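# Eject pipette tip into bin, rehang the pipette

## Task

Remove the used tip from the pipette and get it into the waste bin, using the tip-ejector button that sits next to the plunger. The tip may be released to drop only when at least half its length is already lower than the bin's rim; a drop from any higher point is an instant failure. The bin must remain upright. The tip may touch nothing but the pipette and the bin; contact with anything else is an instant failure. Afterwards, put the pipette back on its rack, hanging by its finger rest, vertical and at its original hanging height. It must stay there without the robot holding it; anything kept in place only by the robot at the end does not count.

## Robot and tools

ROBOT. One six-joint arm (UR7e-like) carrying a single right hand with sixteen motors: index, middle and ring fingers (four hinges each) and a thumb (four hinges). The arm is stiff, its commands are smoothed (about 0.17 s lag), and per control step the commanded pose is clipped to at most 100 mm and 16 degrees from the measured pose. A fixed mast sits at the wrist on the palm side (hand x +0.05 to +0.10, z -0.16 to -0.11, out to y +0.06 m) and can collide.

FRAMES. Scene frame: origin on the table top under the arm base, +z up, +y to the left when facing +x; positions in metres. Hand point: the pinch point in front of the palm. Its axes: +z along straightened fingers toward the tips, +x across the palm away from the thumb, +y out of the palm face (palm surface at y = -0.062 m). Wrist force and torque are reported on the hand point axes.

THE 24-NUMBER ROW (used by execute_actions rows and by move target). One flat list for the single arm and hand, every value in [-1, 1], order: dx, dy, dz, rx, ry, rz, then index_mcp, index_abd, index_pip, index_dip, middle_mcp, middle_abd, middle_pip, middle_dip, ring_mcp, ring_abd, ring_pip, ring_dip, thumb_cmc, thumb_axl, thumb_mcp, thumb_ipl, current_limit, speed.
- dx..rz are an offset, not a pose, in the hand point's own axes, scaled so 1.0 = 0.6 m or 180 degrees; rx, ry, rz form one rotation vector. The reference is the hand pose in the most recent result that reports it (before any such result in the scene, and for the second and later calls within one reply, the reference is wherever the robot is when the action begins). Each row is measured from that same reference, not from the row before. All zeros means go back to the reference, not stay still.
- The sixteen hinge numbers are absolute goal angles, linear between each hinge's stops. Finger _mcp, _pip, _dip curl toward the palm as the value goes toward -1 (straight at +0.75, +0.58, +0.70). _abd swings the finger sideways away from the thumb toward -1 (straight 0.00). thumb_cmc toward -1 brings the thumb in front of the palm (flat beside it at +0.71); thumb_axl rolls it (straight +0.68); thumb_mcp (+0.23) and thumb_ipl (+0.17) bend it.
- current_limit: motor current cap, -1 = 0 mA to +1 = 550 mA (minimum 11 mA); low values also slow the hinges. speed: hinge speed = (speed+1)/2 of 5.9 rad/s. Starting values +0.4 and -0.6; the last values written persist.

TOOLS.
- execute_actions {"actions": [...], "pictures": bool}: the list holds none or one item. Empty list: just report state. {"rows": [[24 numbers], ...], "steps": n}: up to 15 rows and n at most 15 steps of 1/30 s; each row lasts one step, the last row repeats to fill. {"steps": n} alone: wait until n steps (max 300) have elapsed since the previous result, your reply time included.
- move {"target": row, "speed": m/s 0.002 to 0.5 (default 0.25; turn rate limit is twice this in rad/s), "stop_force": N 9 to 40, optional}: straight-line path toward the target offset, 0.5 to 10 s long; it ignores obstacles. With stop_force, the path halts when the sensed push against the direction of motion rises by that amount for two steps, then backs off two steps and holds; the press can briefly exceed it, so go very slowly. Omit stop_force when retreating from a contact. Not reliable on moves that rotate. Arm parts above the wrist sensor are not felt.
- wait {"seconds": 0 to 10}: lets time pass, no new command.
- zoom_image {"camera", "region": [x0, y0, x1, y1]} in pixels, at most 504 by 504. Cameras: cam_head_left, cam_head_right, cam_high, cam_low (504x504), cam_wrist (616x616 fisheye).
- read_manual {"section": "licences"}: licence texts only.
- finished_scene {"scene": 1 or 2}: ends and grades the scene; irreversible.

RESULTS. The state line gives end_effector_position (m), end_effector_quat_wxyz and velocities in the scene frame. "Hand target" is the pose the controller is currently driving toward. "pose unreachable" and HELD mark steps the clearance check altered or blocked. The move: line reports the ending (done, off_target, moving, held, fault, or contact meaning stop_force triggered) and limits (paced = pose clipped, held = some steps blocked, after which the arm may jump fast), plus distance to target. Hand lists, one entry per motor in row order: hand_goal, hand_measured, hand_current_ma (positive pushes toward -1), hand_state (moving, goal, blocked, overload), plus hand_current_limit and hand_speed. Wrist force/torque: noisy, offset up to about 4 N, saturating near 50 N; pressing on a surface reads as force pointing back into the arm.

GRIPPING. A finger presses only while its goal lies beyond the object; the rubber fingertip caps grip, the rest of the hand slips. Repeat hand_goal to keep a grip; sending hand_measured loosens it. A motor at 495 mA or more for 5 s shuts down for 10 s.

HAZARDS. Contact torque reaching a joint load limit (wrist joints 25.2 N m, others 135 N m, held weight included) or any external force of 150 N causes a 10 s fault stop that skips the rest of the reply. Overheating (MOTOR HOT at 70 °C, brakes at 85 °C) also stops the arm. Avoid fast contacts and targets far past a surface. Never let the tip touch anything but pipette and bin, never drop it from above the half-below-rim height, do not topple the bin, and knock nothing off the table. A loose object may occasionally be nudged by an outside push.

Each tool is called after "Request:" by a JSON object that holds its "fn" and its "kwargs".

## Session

Request:
{"fn": "execute_actions", "kwargs": {"actions": []}}

Scene clock: 0.00 s of 9600.00 s.
end_effector_position=(+0.3866, +0.1860, +0.2980) hand_goal=(+0.754, +0.000, +0.576, +0.696, +0.754, +0.000, +0.576, +0.696, +0.754, +0.000, +0.576, +0.696, +0.714, +0.678, +0.226, +0.168) hand_measured=(+0.754, +0.000, +0.576, +0.696, +0.754, +0.000, +0.576, +0.696, +0.754, +0.000, +0.576, +0.696, +0.714, +0.678, +0.226, +0.168) hand_current_ma=(+0, +0, +0, +0, +0, +0, +0, +0, +0, +0, +0, +0, +0, +0, +0, +0) hand_state=(goal, goal, goal, goal, goal, goal, goal, goal, goal, goal, goal, goal, goal, goal, goal, goal) hand_current_limit=0.40 hand_speed=-0.60 end_effector_quat_wxyz=(-0.592, +0.116, +0.797, +0.028) end_effector_velocity=(+0.000, -0.000, +0.000) end_effector_angular_velocity=(+0.000, -0.001, -0.001)
Joint positions: [-0.112 -1.176  1.527 -0.662 -1.504 -1.46 ]
Joint velocities: [-0.    -0.    -0.    -0.001  0.    -0.   ]
Wrist force (N, on the end effector, along its own x y z axes, offset not removed): no reading
Wrist torque (N m, same axes, about the end effector's origin, offset not removed): no reading
Hand target: +0.387, +0.186, +0.298; -0.592, +0.116, +0.797, +0.028
camera_calibration (this result's frames):
cam_wrist: T_world_to_cam=[[0.360959, 0.441814, -0.821285, 0.0520426], [0.674403, -0.731919, -0.0973355, -0.140311], [-0.644119, -0.518743, -0.562153, 0.644879], [0, 0, 0, 1]] pos_world=[0.491219, 0.208837, 0.391605]

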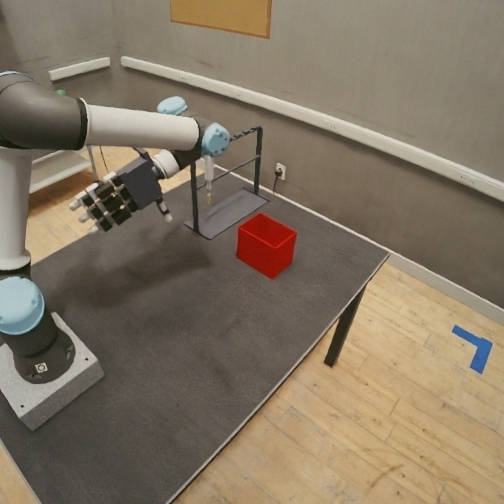

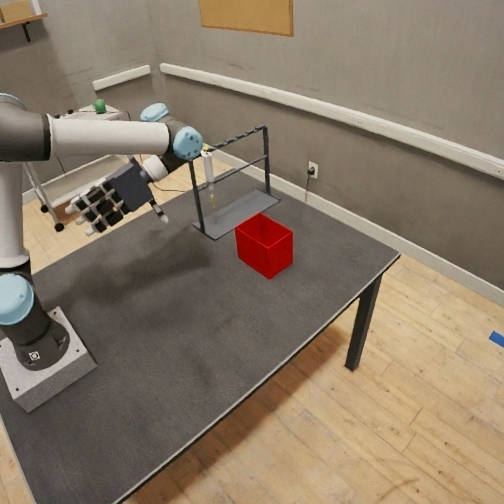

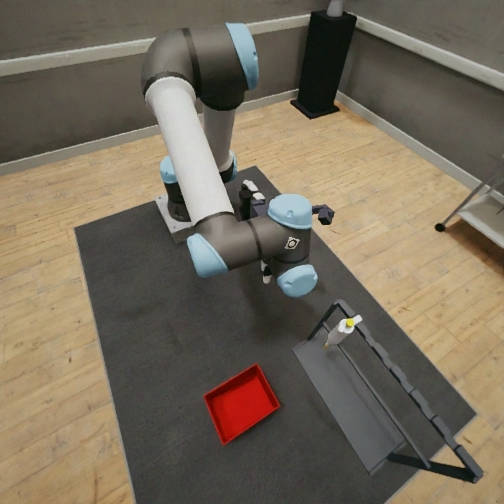

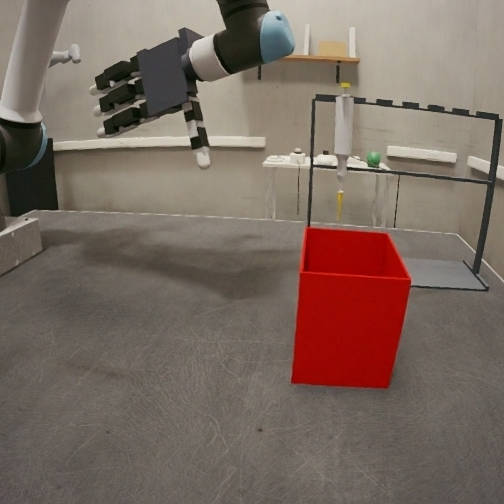

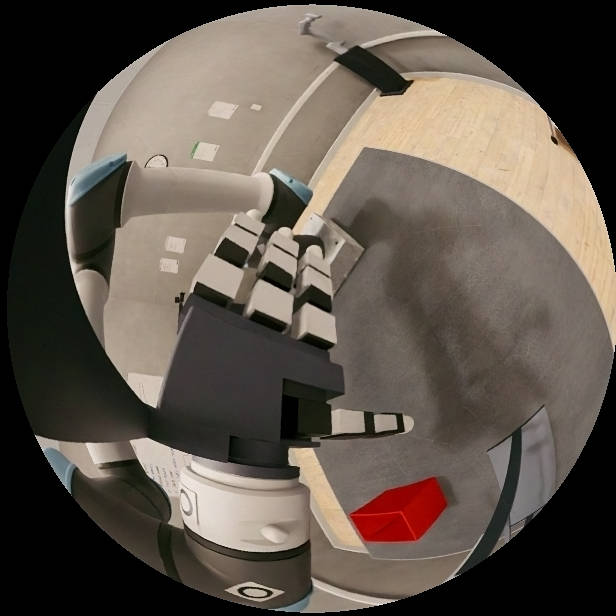

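Request:
{"fn": "move", "kwargs": {"target": [0.1,-0.45,-0.15,0,-0.45,0,0.75,0,0.58,0.7,0.75,0,0.58,0.7,1,0,0.9,0.7,0.75,0.68,0.23,0.17,0.5,-0.6]}}

Request:
{"fn": "move", "kwargs": {"target": [-0.35,0,0,0,-0.45,0,0.75,0,0.58,0.7,0.75,0,0.58,0.7,1,0,0.9,0.7,0.75,0.68,0.23,0.17,0.5,-0.6]}}

Request:
{"fn": "zoom_image", "kwargs": {"camera": "cam_high", "region": [280,280,420,400]}}

Scene clock: 6.33 s of 9600.00 s.
end_effector_position=(+0.3951, -0.0835, +0.4076) hand_goal=(+0.750, +0.000, +0.580, +0.700, +0.750, +0.000, +0.580, +0.700, +1.000, +0.000, +0.900, +0.700, +0.750, +0.680, +0.230, +0.170) hand_measured=(+0.750, +0.002, +0.578, +0.698, +0.750, +0.002, +0.578, +0.698, +0.992, +0.002, +0.896, +0.698, +0.746, +0.678, +0.226, +0.168) hand_current_ma=(+1, +10, -16, -14, +1, +11, -15, -14, -41, +11, -26, -15, -21, -14, -30, -16) hand_state=(goal, goal, goal, goal, goal, goal, goal, goal, goal, goal, goal, goal, goal, goal, goal, goal) hand_current_limit=0.50 hand_speed=-0.60 end_effector_quat_wxyz=(+0.066, +0.106, +0.991, -0.056) end_effector_velocity=(+0.000, -0.002, +0.000) end_effector_angular_velocity=(+0.001, -0.012, +0.001)
Joint positions: [-0.779 -1.974  1.991 -1.763 -1.564 -2.146]
Joint velocities: [-0.009 -0.004  0.005 -0.009  0.01  -0.009]
Wrist force (N, on the end effector, along its own x y z axes, offset not removed): [0.3 0.5 -1.7]
Wrist torque (N m, same axes, about the end effector's origin, offset not removed): [0.09 0.13 0.03]
Hand target: +0.395, -0.084, +0.408; +0.066, +0.106, +0.991, -0.056
Off the commanded pose: 0.001 m, 0 deg.
move: done
camera_calibration (this result's frames):
cam_wrist: T_world_to_cam=[[0.911722, 0.404354, 0.0725297, -0.327053], [0.166738, -0.525593, 0.834237, -0.494547], [0.375448, -0.748499, -0.546616, 0.143814], [0, 0, 0, 1]] pos_world=[0.326647, -0.0200406, 0.514901]

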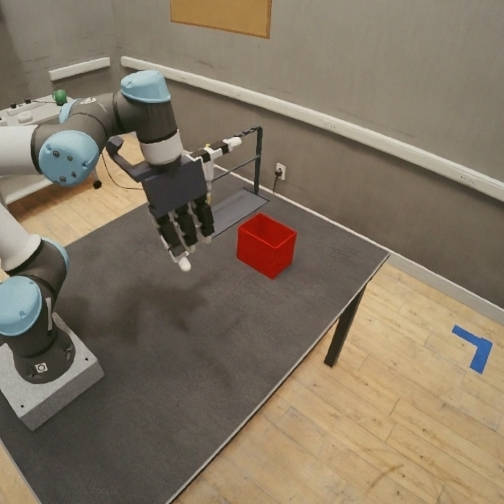

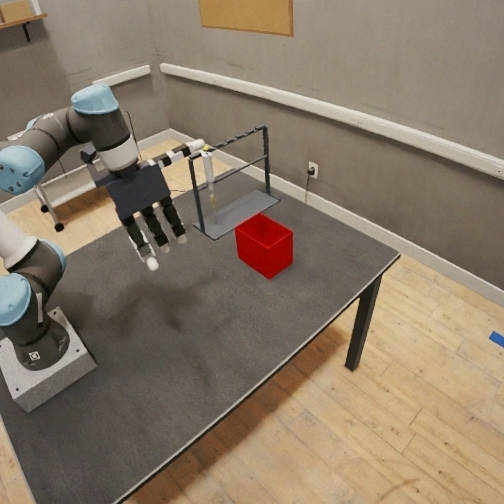

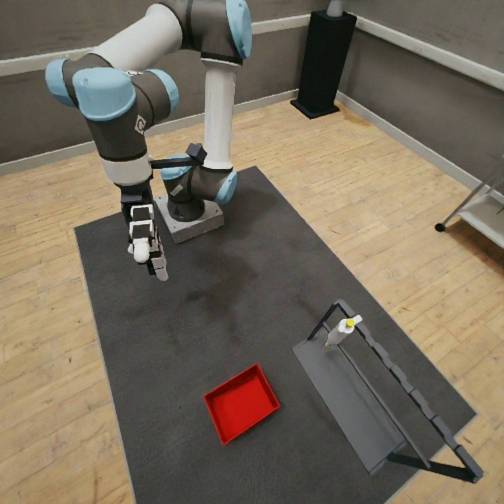

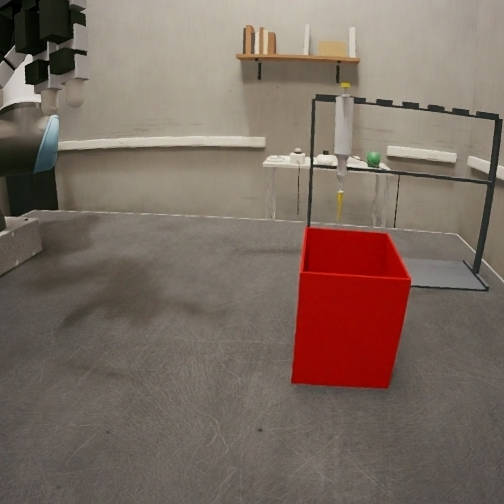

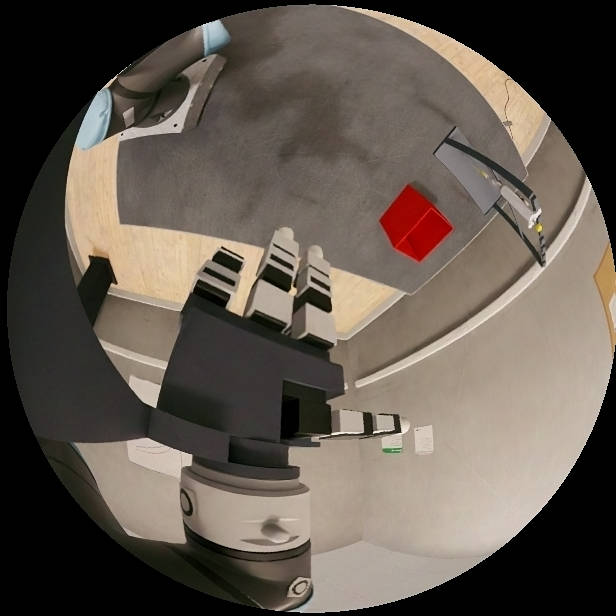

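Scene clock: 9.73 s of 9600.00 s.
end_effector_position=(+0.5986, -0.1264, +0.4371) hand_goal=(+0.750, +0.000, +0.580, +0.700, +0.750, +0.000, +0.580, +0.700, +1.000, +0.000, +0.900, +0.700, +0.750, +0.680, +0.230, +0.170) hand_measured=(+0.750, -0.002, +0.578, +0.698, +0.750, -0.002, +0.578, +0.698, +0.996, -0.002, +0.898, +0.698, +0.748, +0.678, +0.228, +0.168) hand_current_ma=(+1, -12, -16, -14, +1, -12, -15, -14, -26, -10, -17, -15, -16, -14, -16, -16) hand_state=(goal, goal, goal, goal, goal, goal, goal, goal, goal, goal, goal, goal, goal, goal, goal, goal) hand_current_limit=0.50 hand_speed=-0.60 end_effector_quat_wxyz=(+0.693, +0.045, +0.711, -0.113) end_effector_velocity=(+0.001, -0.000, +0.001) end_effector_angular_velocity=(-0.002, -0.014, -0.000)
Joint positions: [-0.771 -1.26   2.194 -4.068 -1.013 -1.664]
Joint velocities: [ 0.003  0.011 -0.007 -0.021 -0.003  0.01 ]
Wrist force (N, on the end effector, along its own x y z axes, offset not removed): [0.4 -0.7 -2.0]
Wrist torque (N m, same axes, about the end effector's origin, offset not removed): [-0.10 0.11 0.15]
Hand target: +0.599, -0.127, +0.437; +0.694, +0.045, +0.710, -0.113
Off the commanded pose: 0.000 m, 0 deg.
move: done
camera_calibration (this result's frames):
cam_wrist: T_world_to_cam=[[0.143858, 0.645029, 0.750495, -0.303627], [-0.826384, -0.338917, 0.449694, 0.210444], [0.544421, -0.684889, 0.484286, -0.492311], [0, 0, 0, 1]] pos_world=[0.485611, -0.0700072, 0.371655]

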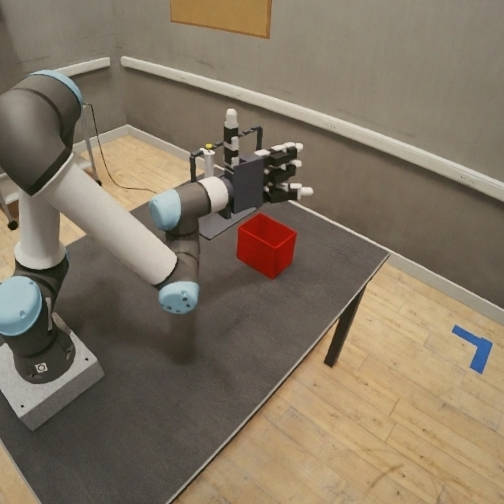

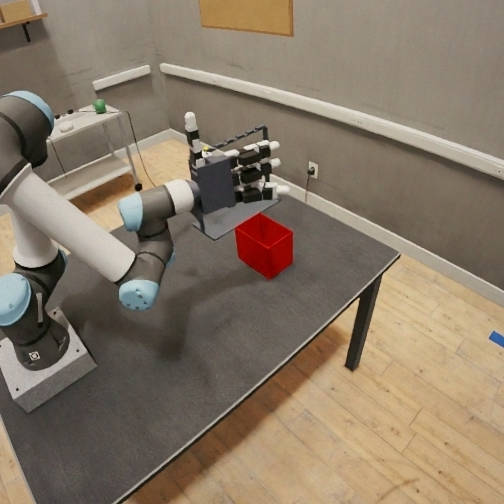

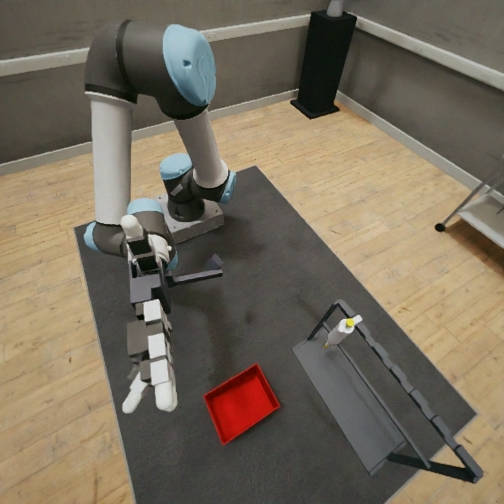

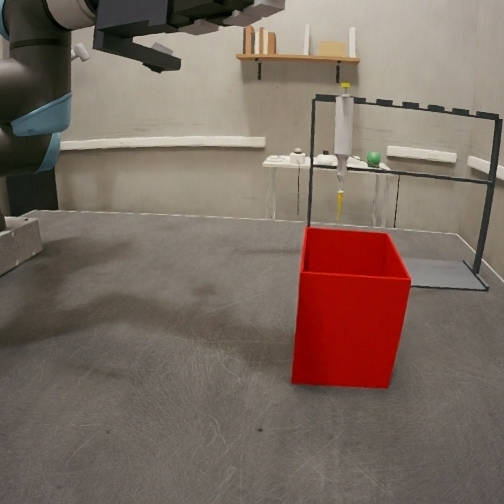

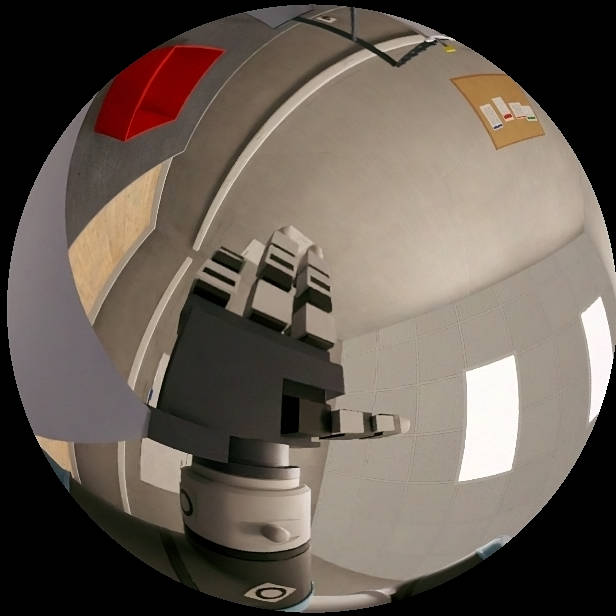

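Region (280, 280, 420, 400) of cam_high's 504x504 image, scaled by 3.600, with more detail than that image has; it fills the top 432 rows of this view, and the rest is white.

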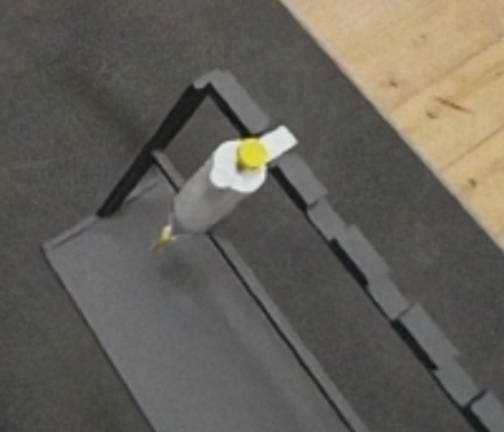

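Request:
{"fn": "move", "kwargs": {"target": [0.2655,0.48,0.138,-0.21,-0.0148,0.0286,0.75,0,0.58,0.7,0.75,0,0.58,0.7,1,0,0.9,0.7,0.75,0.68,0.23,0.17,0.5,-0.6], "speed": 0.2}}

Request:
{"fn": "move", "kwargs": {"target": [0,0.113,0.053,0,0,0,0.75,0,0.58,0.7,0.75,0,0.58,0.7,1,0,0.9,0.7,0.75,0.68,0.23,0.17,0.5,-0.6], "speed": 0.04}}

Request:
{"fn": "move", "kwargs": {"target": [0,0,0,0,0,0,-0.07,0,-0.3,0.2,-0.07,0,-0.3,0.2,1,0,0.9,0.7,0.75,0.68,0.23,0.17,0.5,-0.6]}}

Request:
{"fn": "zoom_image", "kwargs": {"camera": "cam_high", "region": [280,260,420,400]}}

Scene clock: 16.33 s of 9600.00 s.
end_effector_position=(+0.7368, +0.1208, +0.2498) hand_goal=(+0.750, +0.000, +0.580, +0.700, +0.750, +0.000, +0.580, +0.700, +1.000, +0.000, +0.900, +0.700, +0.750, +0.680, +0.230, +0.170) hand_measured=(+0.750, -0.002, +0.578, +0.698, +0.750, -0.004, +0.578, +0.698, +0.998, -0.002, +0.898, +0.698, +0.748, +0.678, +0.228, +0.168) hand_current_ma=(+1, -14, -14, -14, +1, -14, -14, -14, -14, -12, -14, -14, -9, -14, -14, -15) hand_state=(goal, goal, goal, goal, goal, goal, goal, goal, goal, goal, goal, goal, goal, goal, goal, goal) hand_current_limit=0.50 hand_speed=-0.60 end_effector_quat_wxyz=(+0.691, -0.153, +0.690, +0.153) end_effector_velocity=(+0.001, +0.001, -0.001) end_effector_angular_velocity=(+0.001, -0.000, +0.004)
Joint positions: [-0.322 -0.578  1.626 -4.208 -0.802 -1.556]
Joint velocities: [ 0.002  0.005 -0.007  0.001  0.001  0.002]
Wrist force (N, on the end effector, along its own x y z axes, offset not removed): [-0.9 -0.9 -2.0]
Wrist torque (N m, same axes, about the end effector's origin, offset not removed): [-0.11 0.17 0.02]
Hand target: +0.737, +0.121, +0.250; +0.691, -0.153, +0.690, +0.153
Off the commanded pose: 0.001 m, 0 deg.
After step 90, 1.27 s passed at rest.
move: done
camera_calibration (this result's frames):
cam_wrist: T_world_to_cam=[[-0.261164, 0.523104, 0.811268, -0.0444381], [-0.433945, -0.814348, 0.385394, 0.277019], [0.862256, -0.251395, 0.439676, -0.582884], [0, 0, 0, 1]] pos_world=[0.611201, 0.102302, 0.18557]

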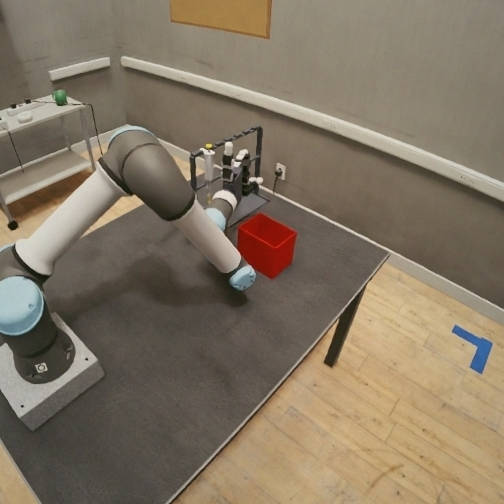

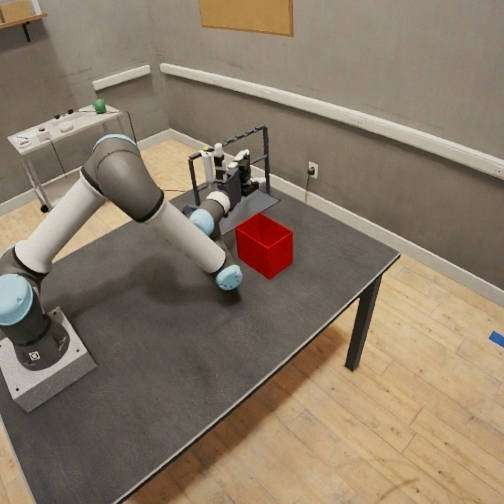

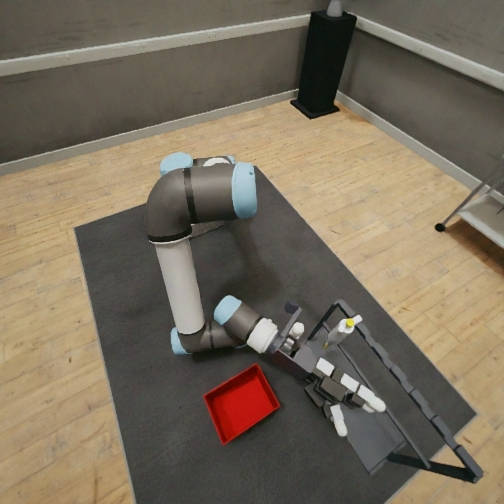

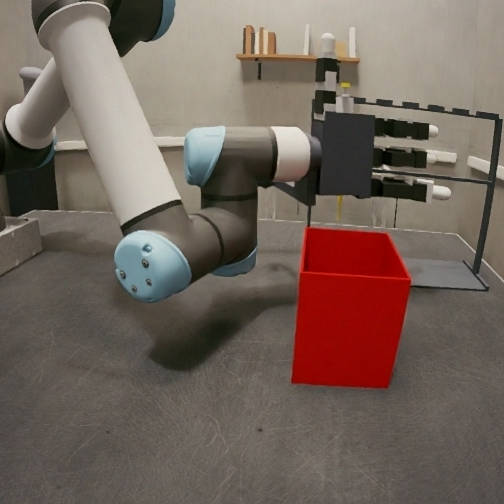

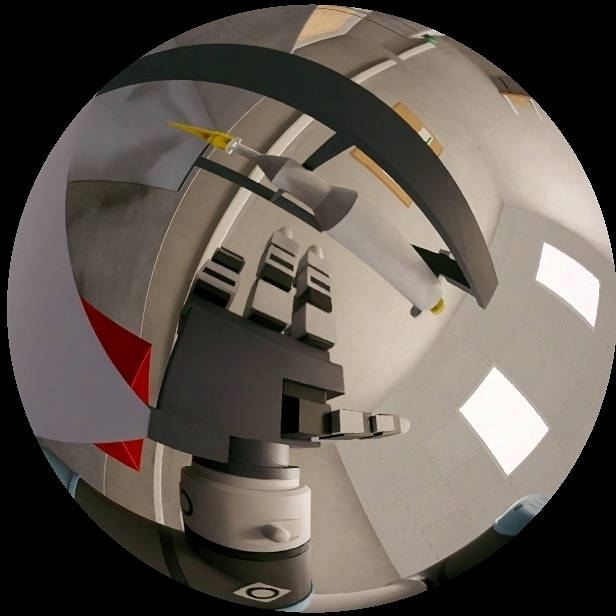

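Scene clock: 18.57 s of 9600.00 s.
end_effector_position=(+0.7369, +0.1954, +0.2502) hand_goal=(+0.750, +0.000, +0.580, +0.700, +0.750, +0.000, +0.580, +0.700, +1.000, +0.000, +0.900, +0.700, +0.750, +0.680, +0.230, +0.170) hand_measured=(+0.750, -0.002, +0.578, +0.698, +0.750, -0.004, +0.578, +0.698, +0.998, -0.002, +0.898, +0.698, +0.748, +0.678, +0.228, +0.168) hand_current_ma=(+1, -14, -14, -14, +1, -14, -14, -14, -13, -12, -14, -14, -8, -14, -14, -15) hand_state=(goal, goal, goal, goal, goal, goal, goal, goal, goal, goal, goal, goal, goal, goal, goal, goal) hand_current_limit=0.50 hand_speed=-0.60 end_effector_quat_wxyz=(+0.691, -0.153, +0.689, +0.153) end_effector_velocity=(-0.000, +0.003, -0.000) end_effector_angular_velocity=(+0.000, +0.000, +0.001)
Joint positions: [-0.191 -0.583  1.635 -4.211 -0.933 -1.559]
Joint velocities: [ 0.005  0.    -0.001  0.    -0.004  0.   ]
Wrist force (N, on the end effector, along its own x y z axes, offset not removed): [-0.5 -3.6 -3.1]
Wrist torque (N m, same axes, about the end effector's origin, offset not removed): [-0.11 0.16 -0.08]
Hand target: +0.737, +0.196, +0.250; +0.691, -0.153, +0.690, +0.153
Off the commanded pose: 0.000 m, 0 deg.
move: done
camera_calibration (this result's frames):
cam_wrist: T_world_to_cam=[[-0.261381, 0.522957, 0.811293, -0.0836219], [-0.434038, -0.814421, 0.385136, 0.337843], [0.862143, -0.251465, 0.439857, -0.56434], [0, 0, 0, 1]] pos_world=[0.611321, 0.176966, 0.185955]

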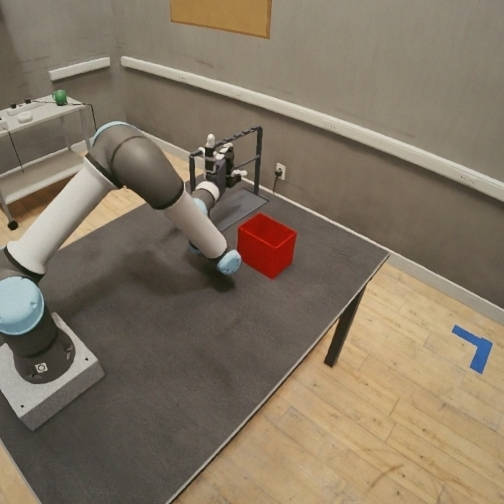

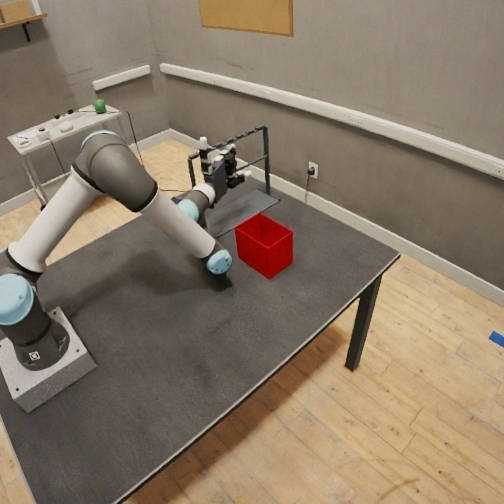

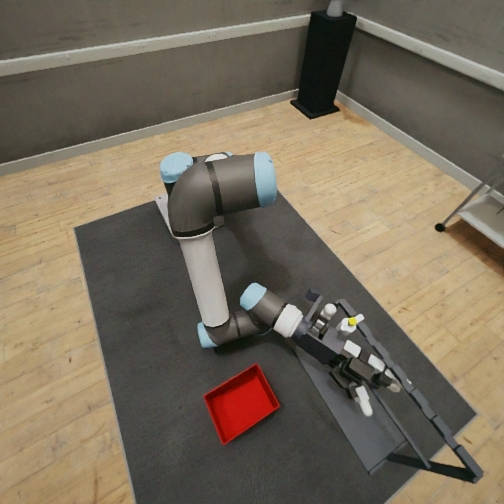

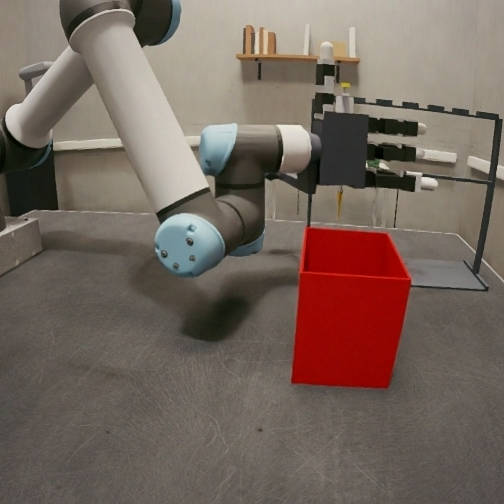

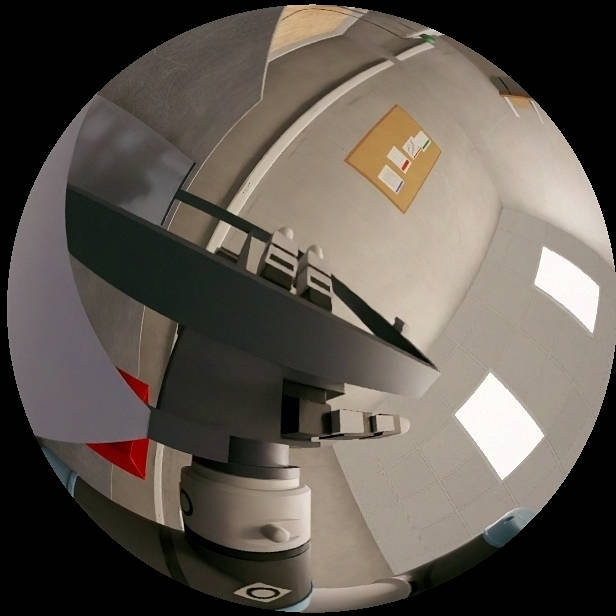

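Scene clock: 19.73 s of 9600.00 s.
end_effector_position=(+0.7369, +0.1954, +0.2502) hand_goal=(-0.070, +0.000, -0.300, +0.200, -0.070, +0.000, -0.300, +0.200, +1.000, +0.000, +0.900, +0.700, +0.750, +0.680, +0.230, +0.170) hand_measured=(-0.068, -0.002, -0.298, +0.202, -0.068, -0.004, -0.298, +0.202, +0.998, -0.002, +0.898, +0.698, +0.748, +0.678, +0.228, +0.168) hand_current_ma=(+13, -14, +14, +14, +13, -14, +14, +14, -13, -12, -14, -14, -8, -14, -14, -15) hand_state=(goal, goal, goal, goal, goal, goal, goal, goal, goal, goal, goal, goal, goal, goal, goal, goal) hand_current_limit=0.50 hand_speed=-0.60 end_effector_quat_wxyz=(+0.691, -0.153, +0.689, +0.153) end_effector_velocity=(+0.000, -0.000, -0.000) end_effector_angular_velocity=(-0.000, -0.001, -0.001)
Joint positions: [-0.191 -0.583  1.635 -4.21  -0.933 -1.559]
Joint velocities: [-0.     0.    -0.    -0.001 -0.    -0.   ]
Wrist force (N, on the end effector, along its own x y z axes, offset not removed): [-0.2 -2.4 -1.3]
Wrist torque (N m, same axes, about the end effector's origin, offset not removed): [-0.30 0.07 -0.16]
Hand target: +0.737, +0.195, +0.250; +0.691, -0.153, +0.689, +0.153
Off the commanded pose: 0.000 m, 0 deg.
move: done
camera_calibration (this result's frames):
cam_wrist: T_world_to_cam=[[-0.261391, 0.522959, 0.811288, -0.0836167], [-0.434037, -0.814422, 0.385135, 0.337844], [0.862141, -0.251458, 0.439866, -0.56435], [0, 0, 0, 1]] pos_world=[0.611329, 0.176965, 0.18596]

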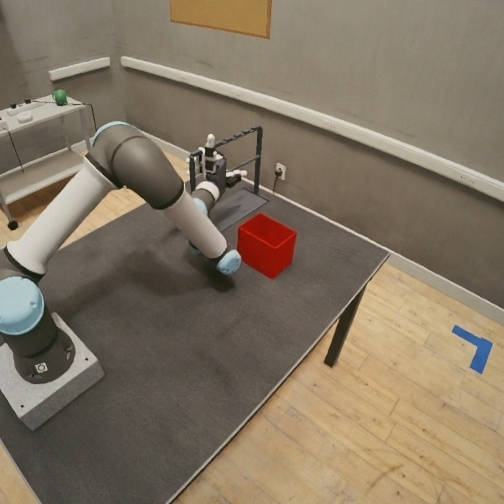

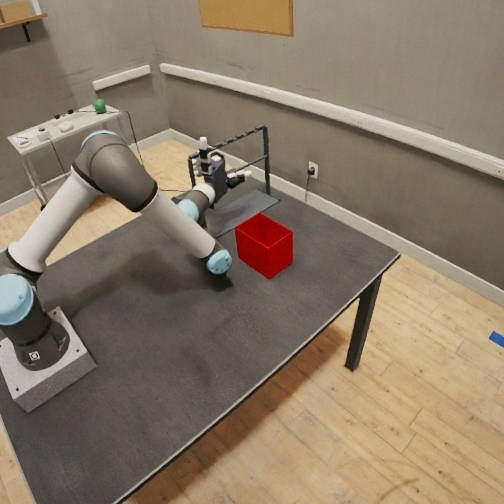

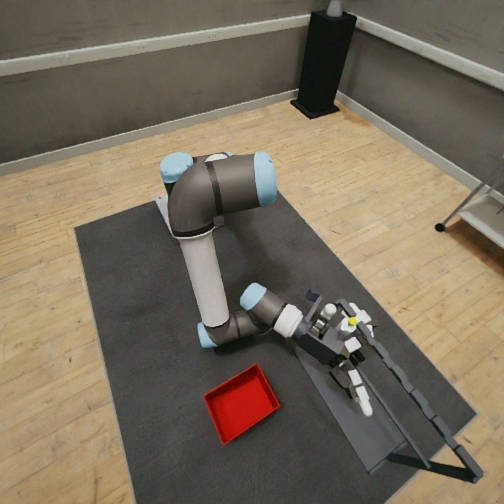

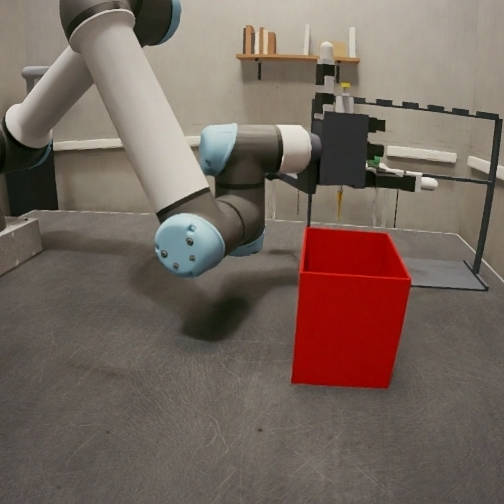

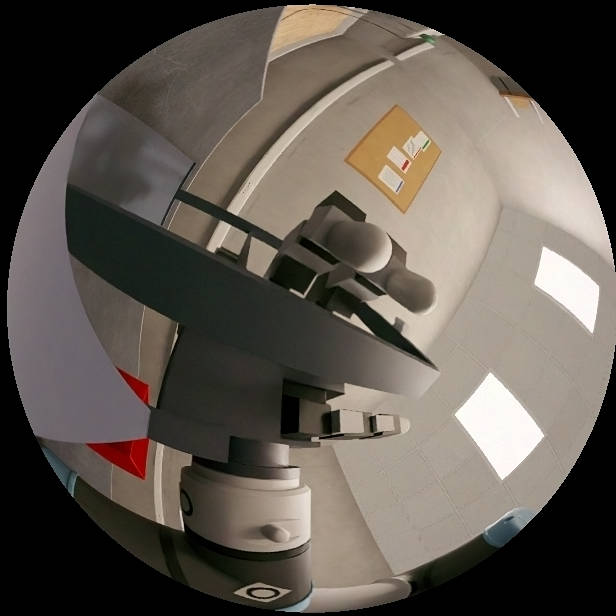

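Region (280, 260, 420, 400) of cam_high's 504x504 image, scaled by 3.600, with more detail than that image has.

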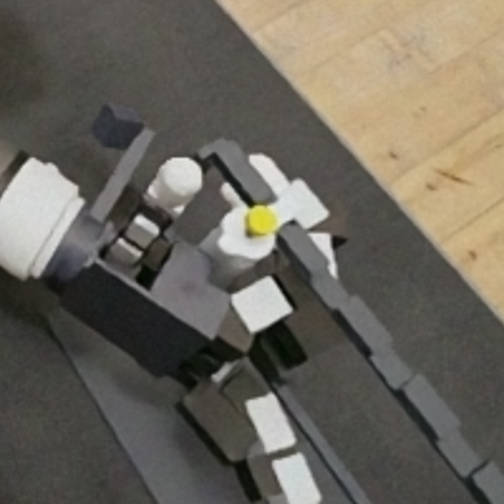

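Request:
{"fn": "move", "kwargs": {"target": [0.002,-0.007,-0.005,0,0,0,-0.22,0,-0.75,-0.7,-0.22,0,-0.75,-0.7,1,0,0.9,0.7,0.75,0.68,0.23,0.17,0.7,-0.75], "speed": 0.02}}

Request:
{"fn": "move", "kwargs": {"target": [-0.023,0,0,0,0,0,-0.22,0,-0.8,-0.7,-0.22,0,-0.8,-0.7,1,0,0.9,0.7,0.75,0.68,0.23,0.17,0.7,-0.7], "speed": 0.015, "stop_force": 10}}

Request:
{"fn": "zoom_image", "kwargs": {"camera": "cam_high", "region": [280,260,420,400]}}

Request:
{"fn": "move", "kwargs": {"target": [0,-0.113,-0.053,0,0,0,-0.22,0,-0.8,-0.7,-0.22,0,-0.8,-0.7,1,0,0.9,0.7,0.75,0.68,0.23,0.17,0.7,-0.7], "speed": 0.03, "stop_force": 10}}

Scene clock: 25.03 s of 9600.00 s.
end_effector_position=(+0.7359, +0.1904, +0.2490) hand_goal=(-0.220, +0.000, -0.750, -0.700, -0.220, +0.000, -0.750, -0.700, +1.000, +0.000, +0.900, +0.700, +0.750, +0.680, +0.230, +0.170) hand_measured=(-0.222, -0.002, -0.706, -0.262, -0.220, -0.004, -0.706, -0.252, +0.998, -0.002, +0.898, +0.698, +0.748, +0.678, +0.228, +0.168) hand_current_ma=(-7, -14, +259, +467, +5, -14, +249, +467, -12, -12, -14, -14, -7, -14, -13, -15) hand_state=(goal, goal, blocked, blocked, goal, goal, blocked, blocked, goal, goal, goal, goal, goal, goal, goal, goal) hand_current_limit=0.70 hand_speed=-0.75 end_effector_quat_wxyz=(+0.691, -0.153, +0.689, +0.153) end_effector_velocity=(-0.000, +0.000, +0.000) end_effector_angular_velocity=(-0.000, -0.001, +0.001)
Joint positions: [-0.201 -0.581  1.638 -4.215 -0.924 -1.558]
Joint velocities: [ 0.    -0.     0.    -0.001  0.    -0.   ]
Wrist force (N, on the end effector, along its own x y z axes, offset not removed): [-0.3 -3.5 0.4]
Wrist torque (N m, same axes, about the end effector's origin, offset not removed): [-0.43 -0.06 -0.21]
Hand target: +0.736, +0.190, +0.249; +0.691, -0.153, +0.689, +0.153
Off the commanded pose: 0.000 m, 0 deg.
After step 90, 1.17 s passed at rest.
move: done
camera_calibration (this result's frames):
cam_wrist: T_world_to_cam=[[-0.261387, 0.522972, 0.811281, -0.0802246], [-0.434042, -0.814413, 0.385147, 0.333772], [0.862139, -0.251458, 0.43987, -0.564282], [0, 0, 0, 1]] pos_world=[0.610392, 0.171891, 0.184744]

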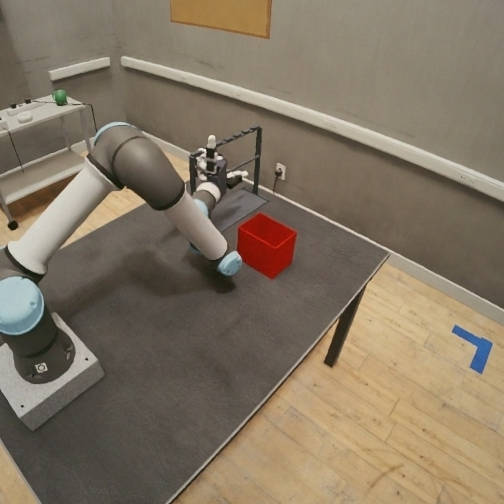

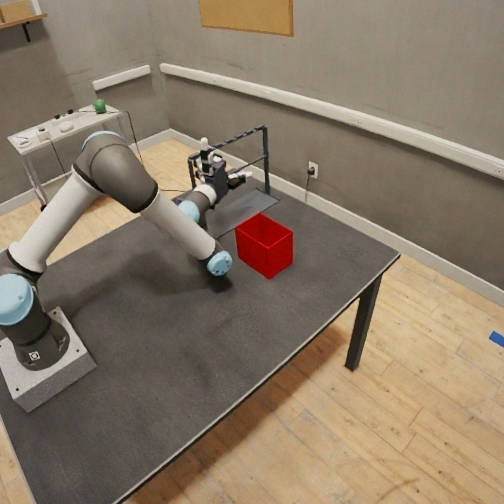

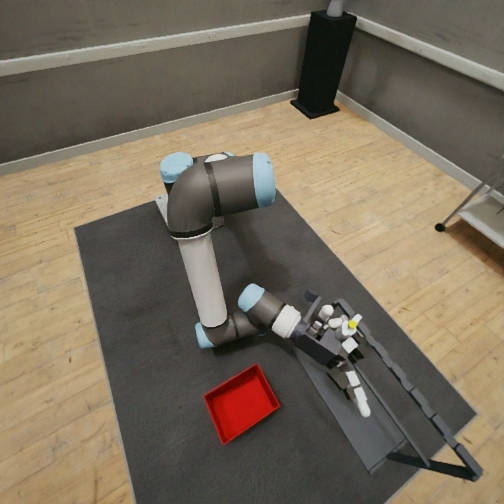

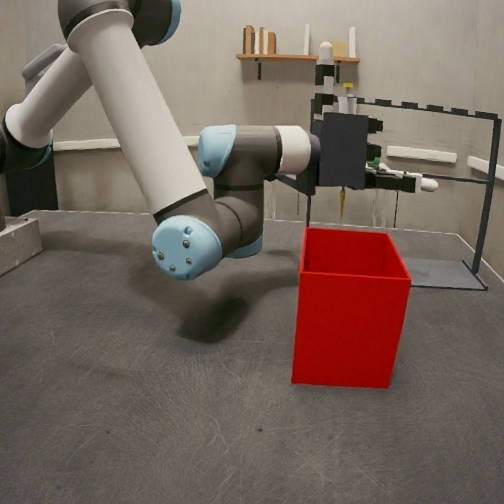

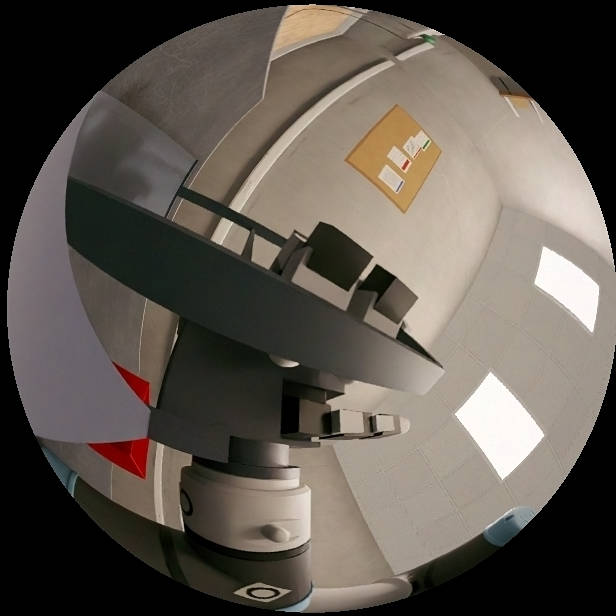

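Scene clock: 26.20 s of 9600.00 s.
end_effector_position=(+0.7359, +0.1903, +0.2626) hand_goal=(-0.220, +0.000, -0.800, -0.700, -0.220, +0.000, -0.800, -0.700, +1.000, +0.000, +0.900, +0.700, +0.750, +0.680, +0.230, +0.170) hand_measured=(-0.222, -0.002, -0.706, -0.264, -0.220, -0.004, -0.706, -0.252, +0.998, -0.002, +0.898, +0.698, +0.748, +0.678, +0.228, +0.168) hand_current_ma=(-7, -14, +467, +468, +5, -14, +468, +468, -12, -12, -14, -14, -7, -14, -13, -15) hand_state=(goal, goal, blocked, blocked, goal, goal, blocked, blocked, goal, goal, goal, goal, goal, goal, goal, goal) hand_current_limit=0.70 hand_speed=-0.70 end_effector_quat_wxyz=(+0.691, -0.153, +0.689, +0.153) end_effector_velocity=(+0.000, +0.000, +0.002) end_effector_angular_velocity=(-0.000, +0.002, +0.000)
Joint positions: [-0.201 -0.609  1.646 -4.196 -0.923 -1.558]
Joint velocities: [ 0.    -0.005  0.001  0.006  0.    -0.001]
Wrist force (N, on the end effector, along its own x y z axes, offset not removed): [1.2 -0.8 -0.8]
Wrist torque (N m, same axes, about the end effector's origin, offset not removed): [-0.21 -0.17 -0.06]
Hand target: +0.736, +0.190, +0.263; +0.691, -0.153, +0.689, +0.153
Off the commanded pose: 0.000 m, 0 deg.
move: done
camera_calibration (this result's frames):
cam_wrist: T_world_to_cam=[[-0.261397, 0.522949, 0.811293, -0.0911958], [-0.43404, -0.814426, 0.385122, 0.328527], [0.862137, -0.251464, 0.43987, -0.570251], [0, 0, 0, 1]] pos_world=[0.61039, 0.171854, 0.1983]

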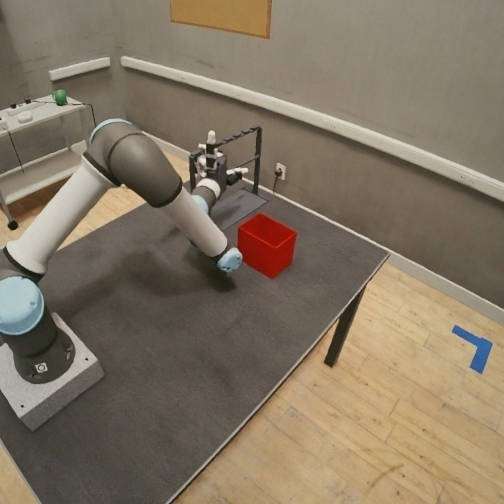

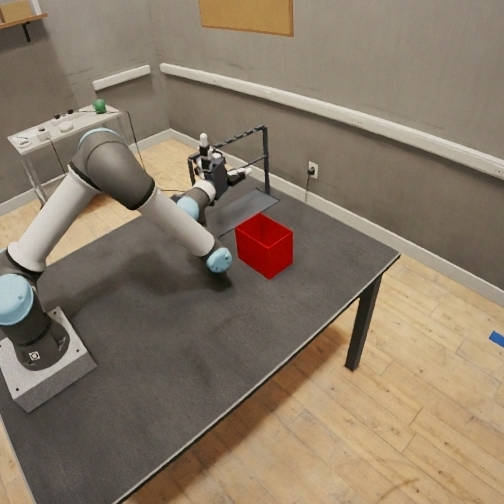

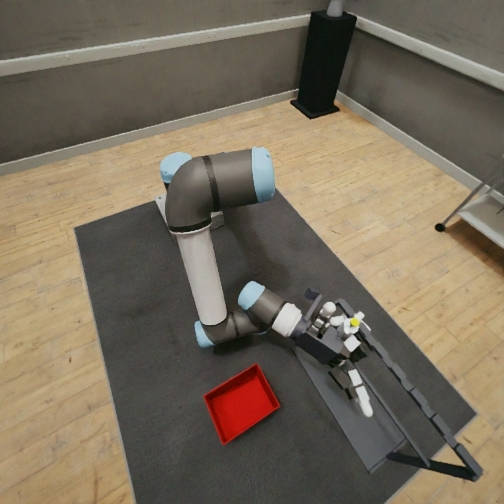

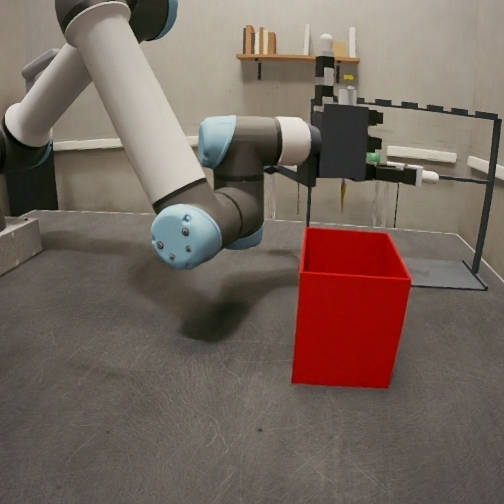

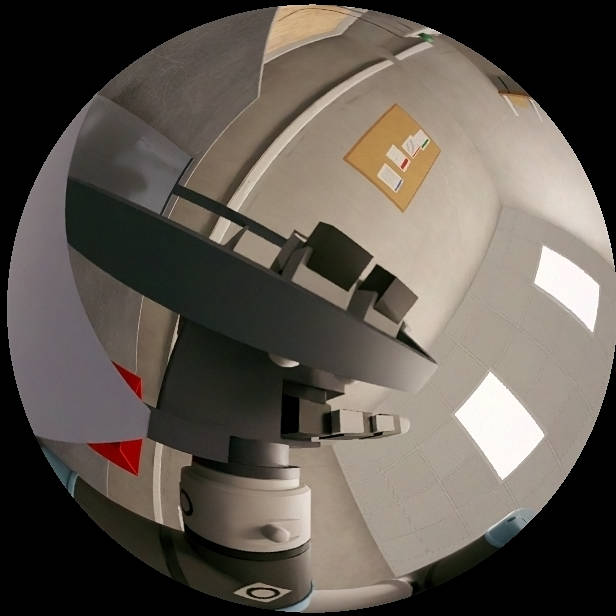

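Region (280, 260, 420, 400) of cam_high's 504x504 image, scaled by 3.600, with more detail than that image has.

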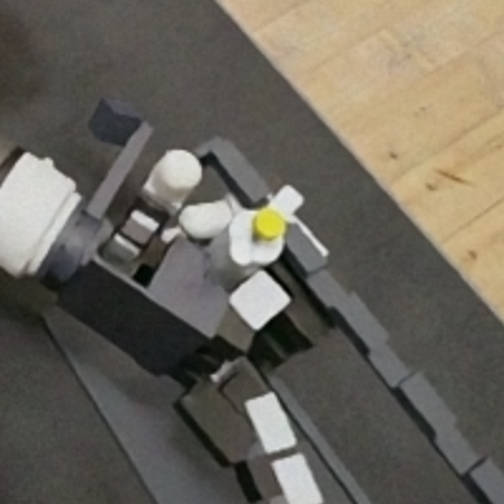

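Scene clock: 29.03 s of 9600.00 s.
end_effector_position=(+0.7358, +0.1157, +0.2623) hand_goal=(-0.220, +0.000, -0.800, -0.700, -0.220, +0.000, -0.800, -0.700, +1.000, +0.000, +0.900, +0.700, +0.750, +0.680, +0.230, +0.170) hand_measured=(-0.222, -0.002, -0.706, -0.264, -0.220, -0.004, -0.706, -0.252, +0.998, -0.002, +0.898, +0.698, +0.748, +0.678, +0.228, +0.168) hand_current_ma=(-7, -14, +468, +467, +5, -14, +467, +467, -12, -12, -14, -14, -7, -14, -13, -15) hand_state=(goal, goal, blocked, blocked, goal, goal, blocked, blocked, goal, goal, goal, goal, goal, goal, goal, goal) hand_current_limit=0.70 hand_speed=-0.70 end_effector_quat_wxyz=(+0.691, -0.153, +0.689, +0.153) end_effector_velocity=(-0.000, -0.002, +0.000) end_effector_angular_velocity=(-0.000, -0.001, +0.001)
Joint positions: [-0.332 -0.604  1.636 -4.192 -0.792 -1.556]
Joint velocities: [-0.004  0.001 -0.001 -0.     0.005  0.   ]
Wrist force (N, on the end effector, along its own x y z axes, offset not removed): [0.8 0.4 -1.3]
Wrist torque (N m, same axes, about the end effector's origin, offset not removed): [0.14 -0.06 -0.19]
Hand target: +0.736, +0.115, +0.262; +0.691, -0.153, +0.689, +0.153
Off the commanded pose: 0.000 m, 0 deg.
move: done
camera_calibration (this result's frames):
cam_wrist: T_world_to_cam=[[-0.261344, 0.52313, 0.811194, -0.0520044], [-0.434026, -0.814337, 0.385326, 0.267711], [0.862161, -0.251377, 0.439874, -0.588827], [0, 0, 0, 1]] pos_world=[0.610266, 0.0971947, 0.198039]

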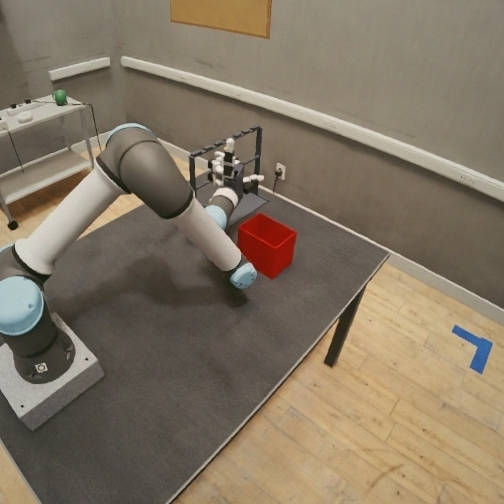

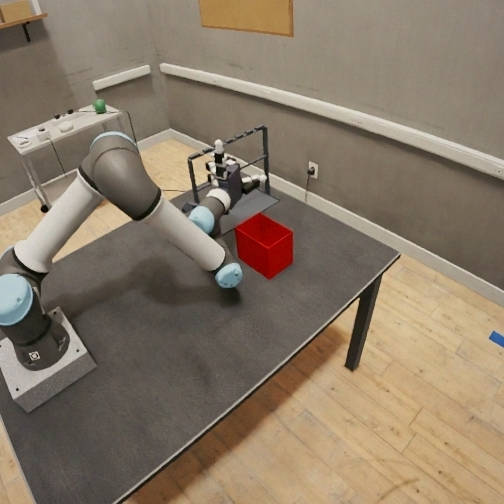

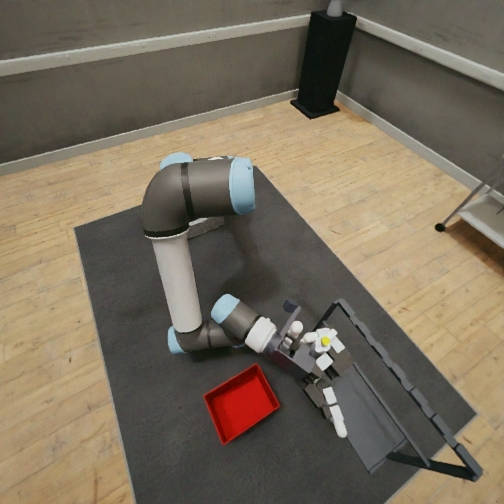

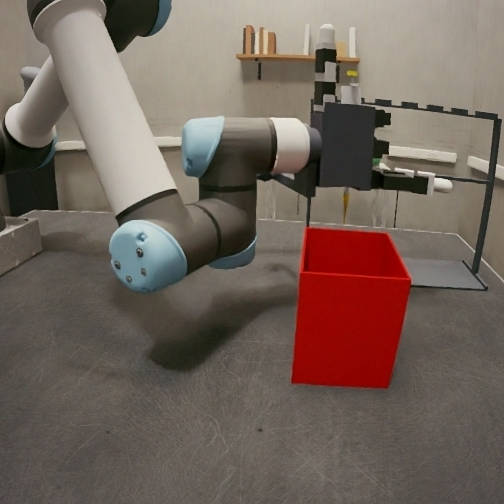

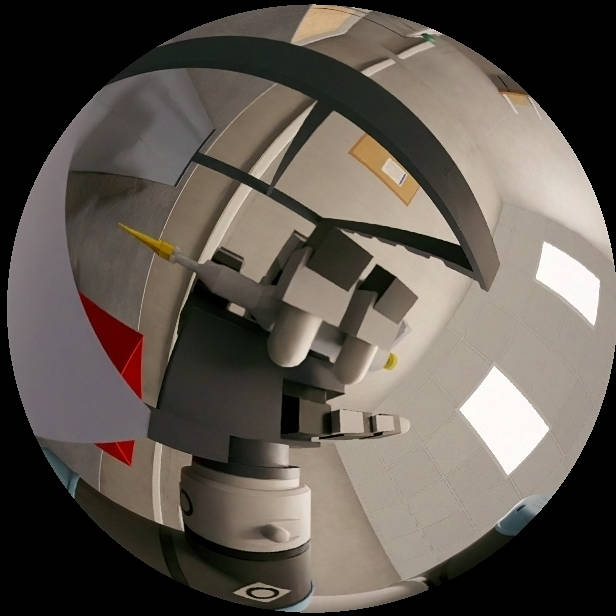

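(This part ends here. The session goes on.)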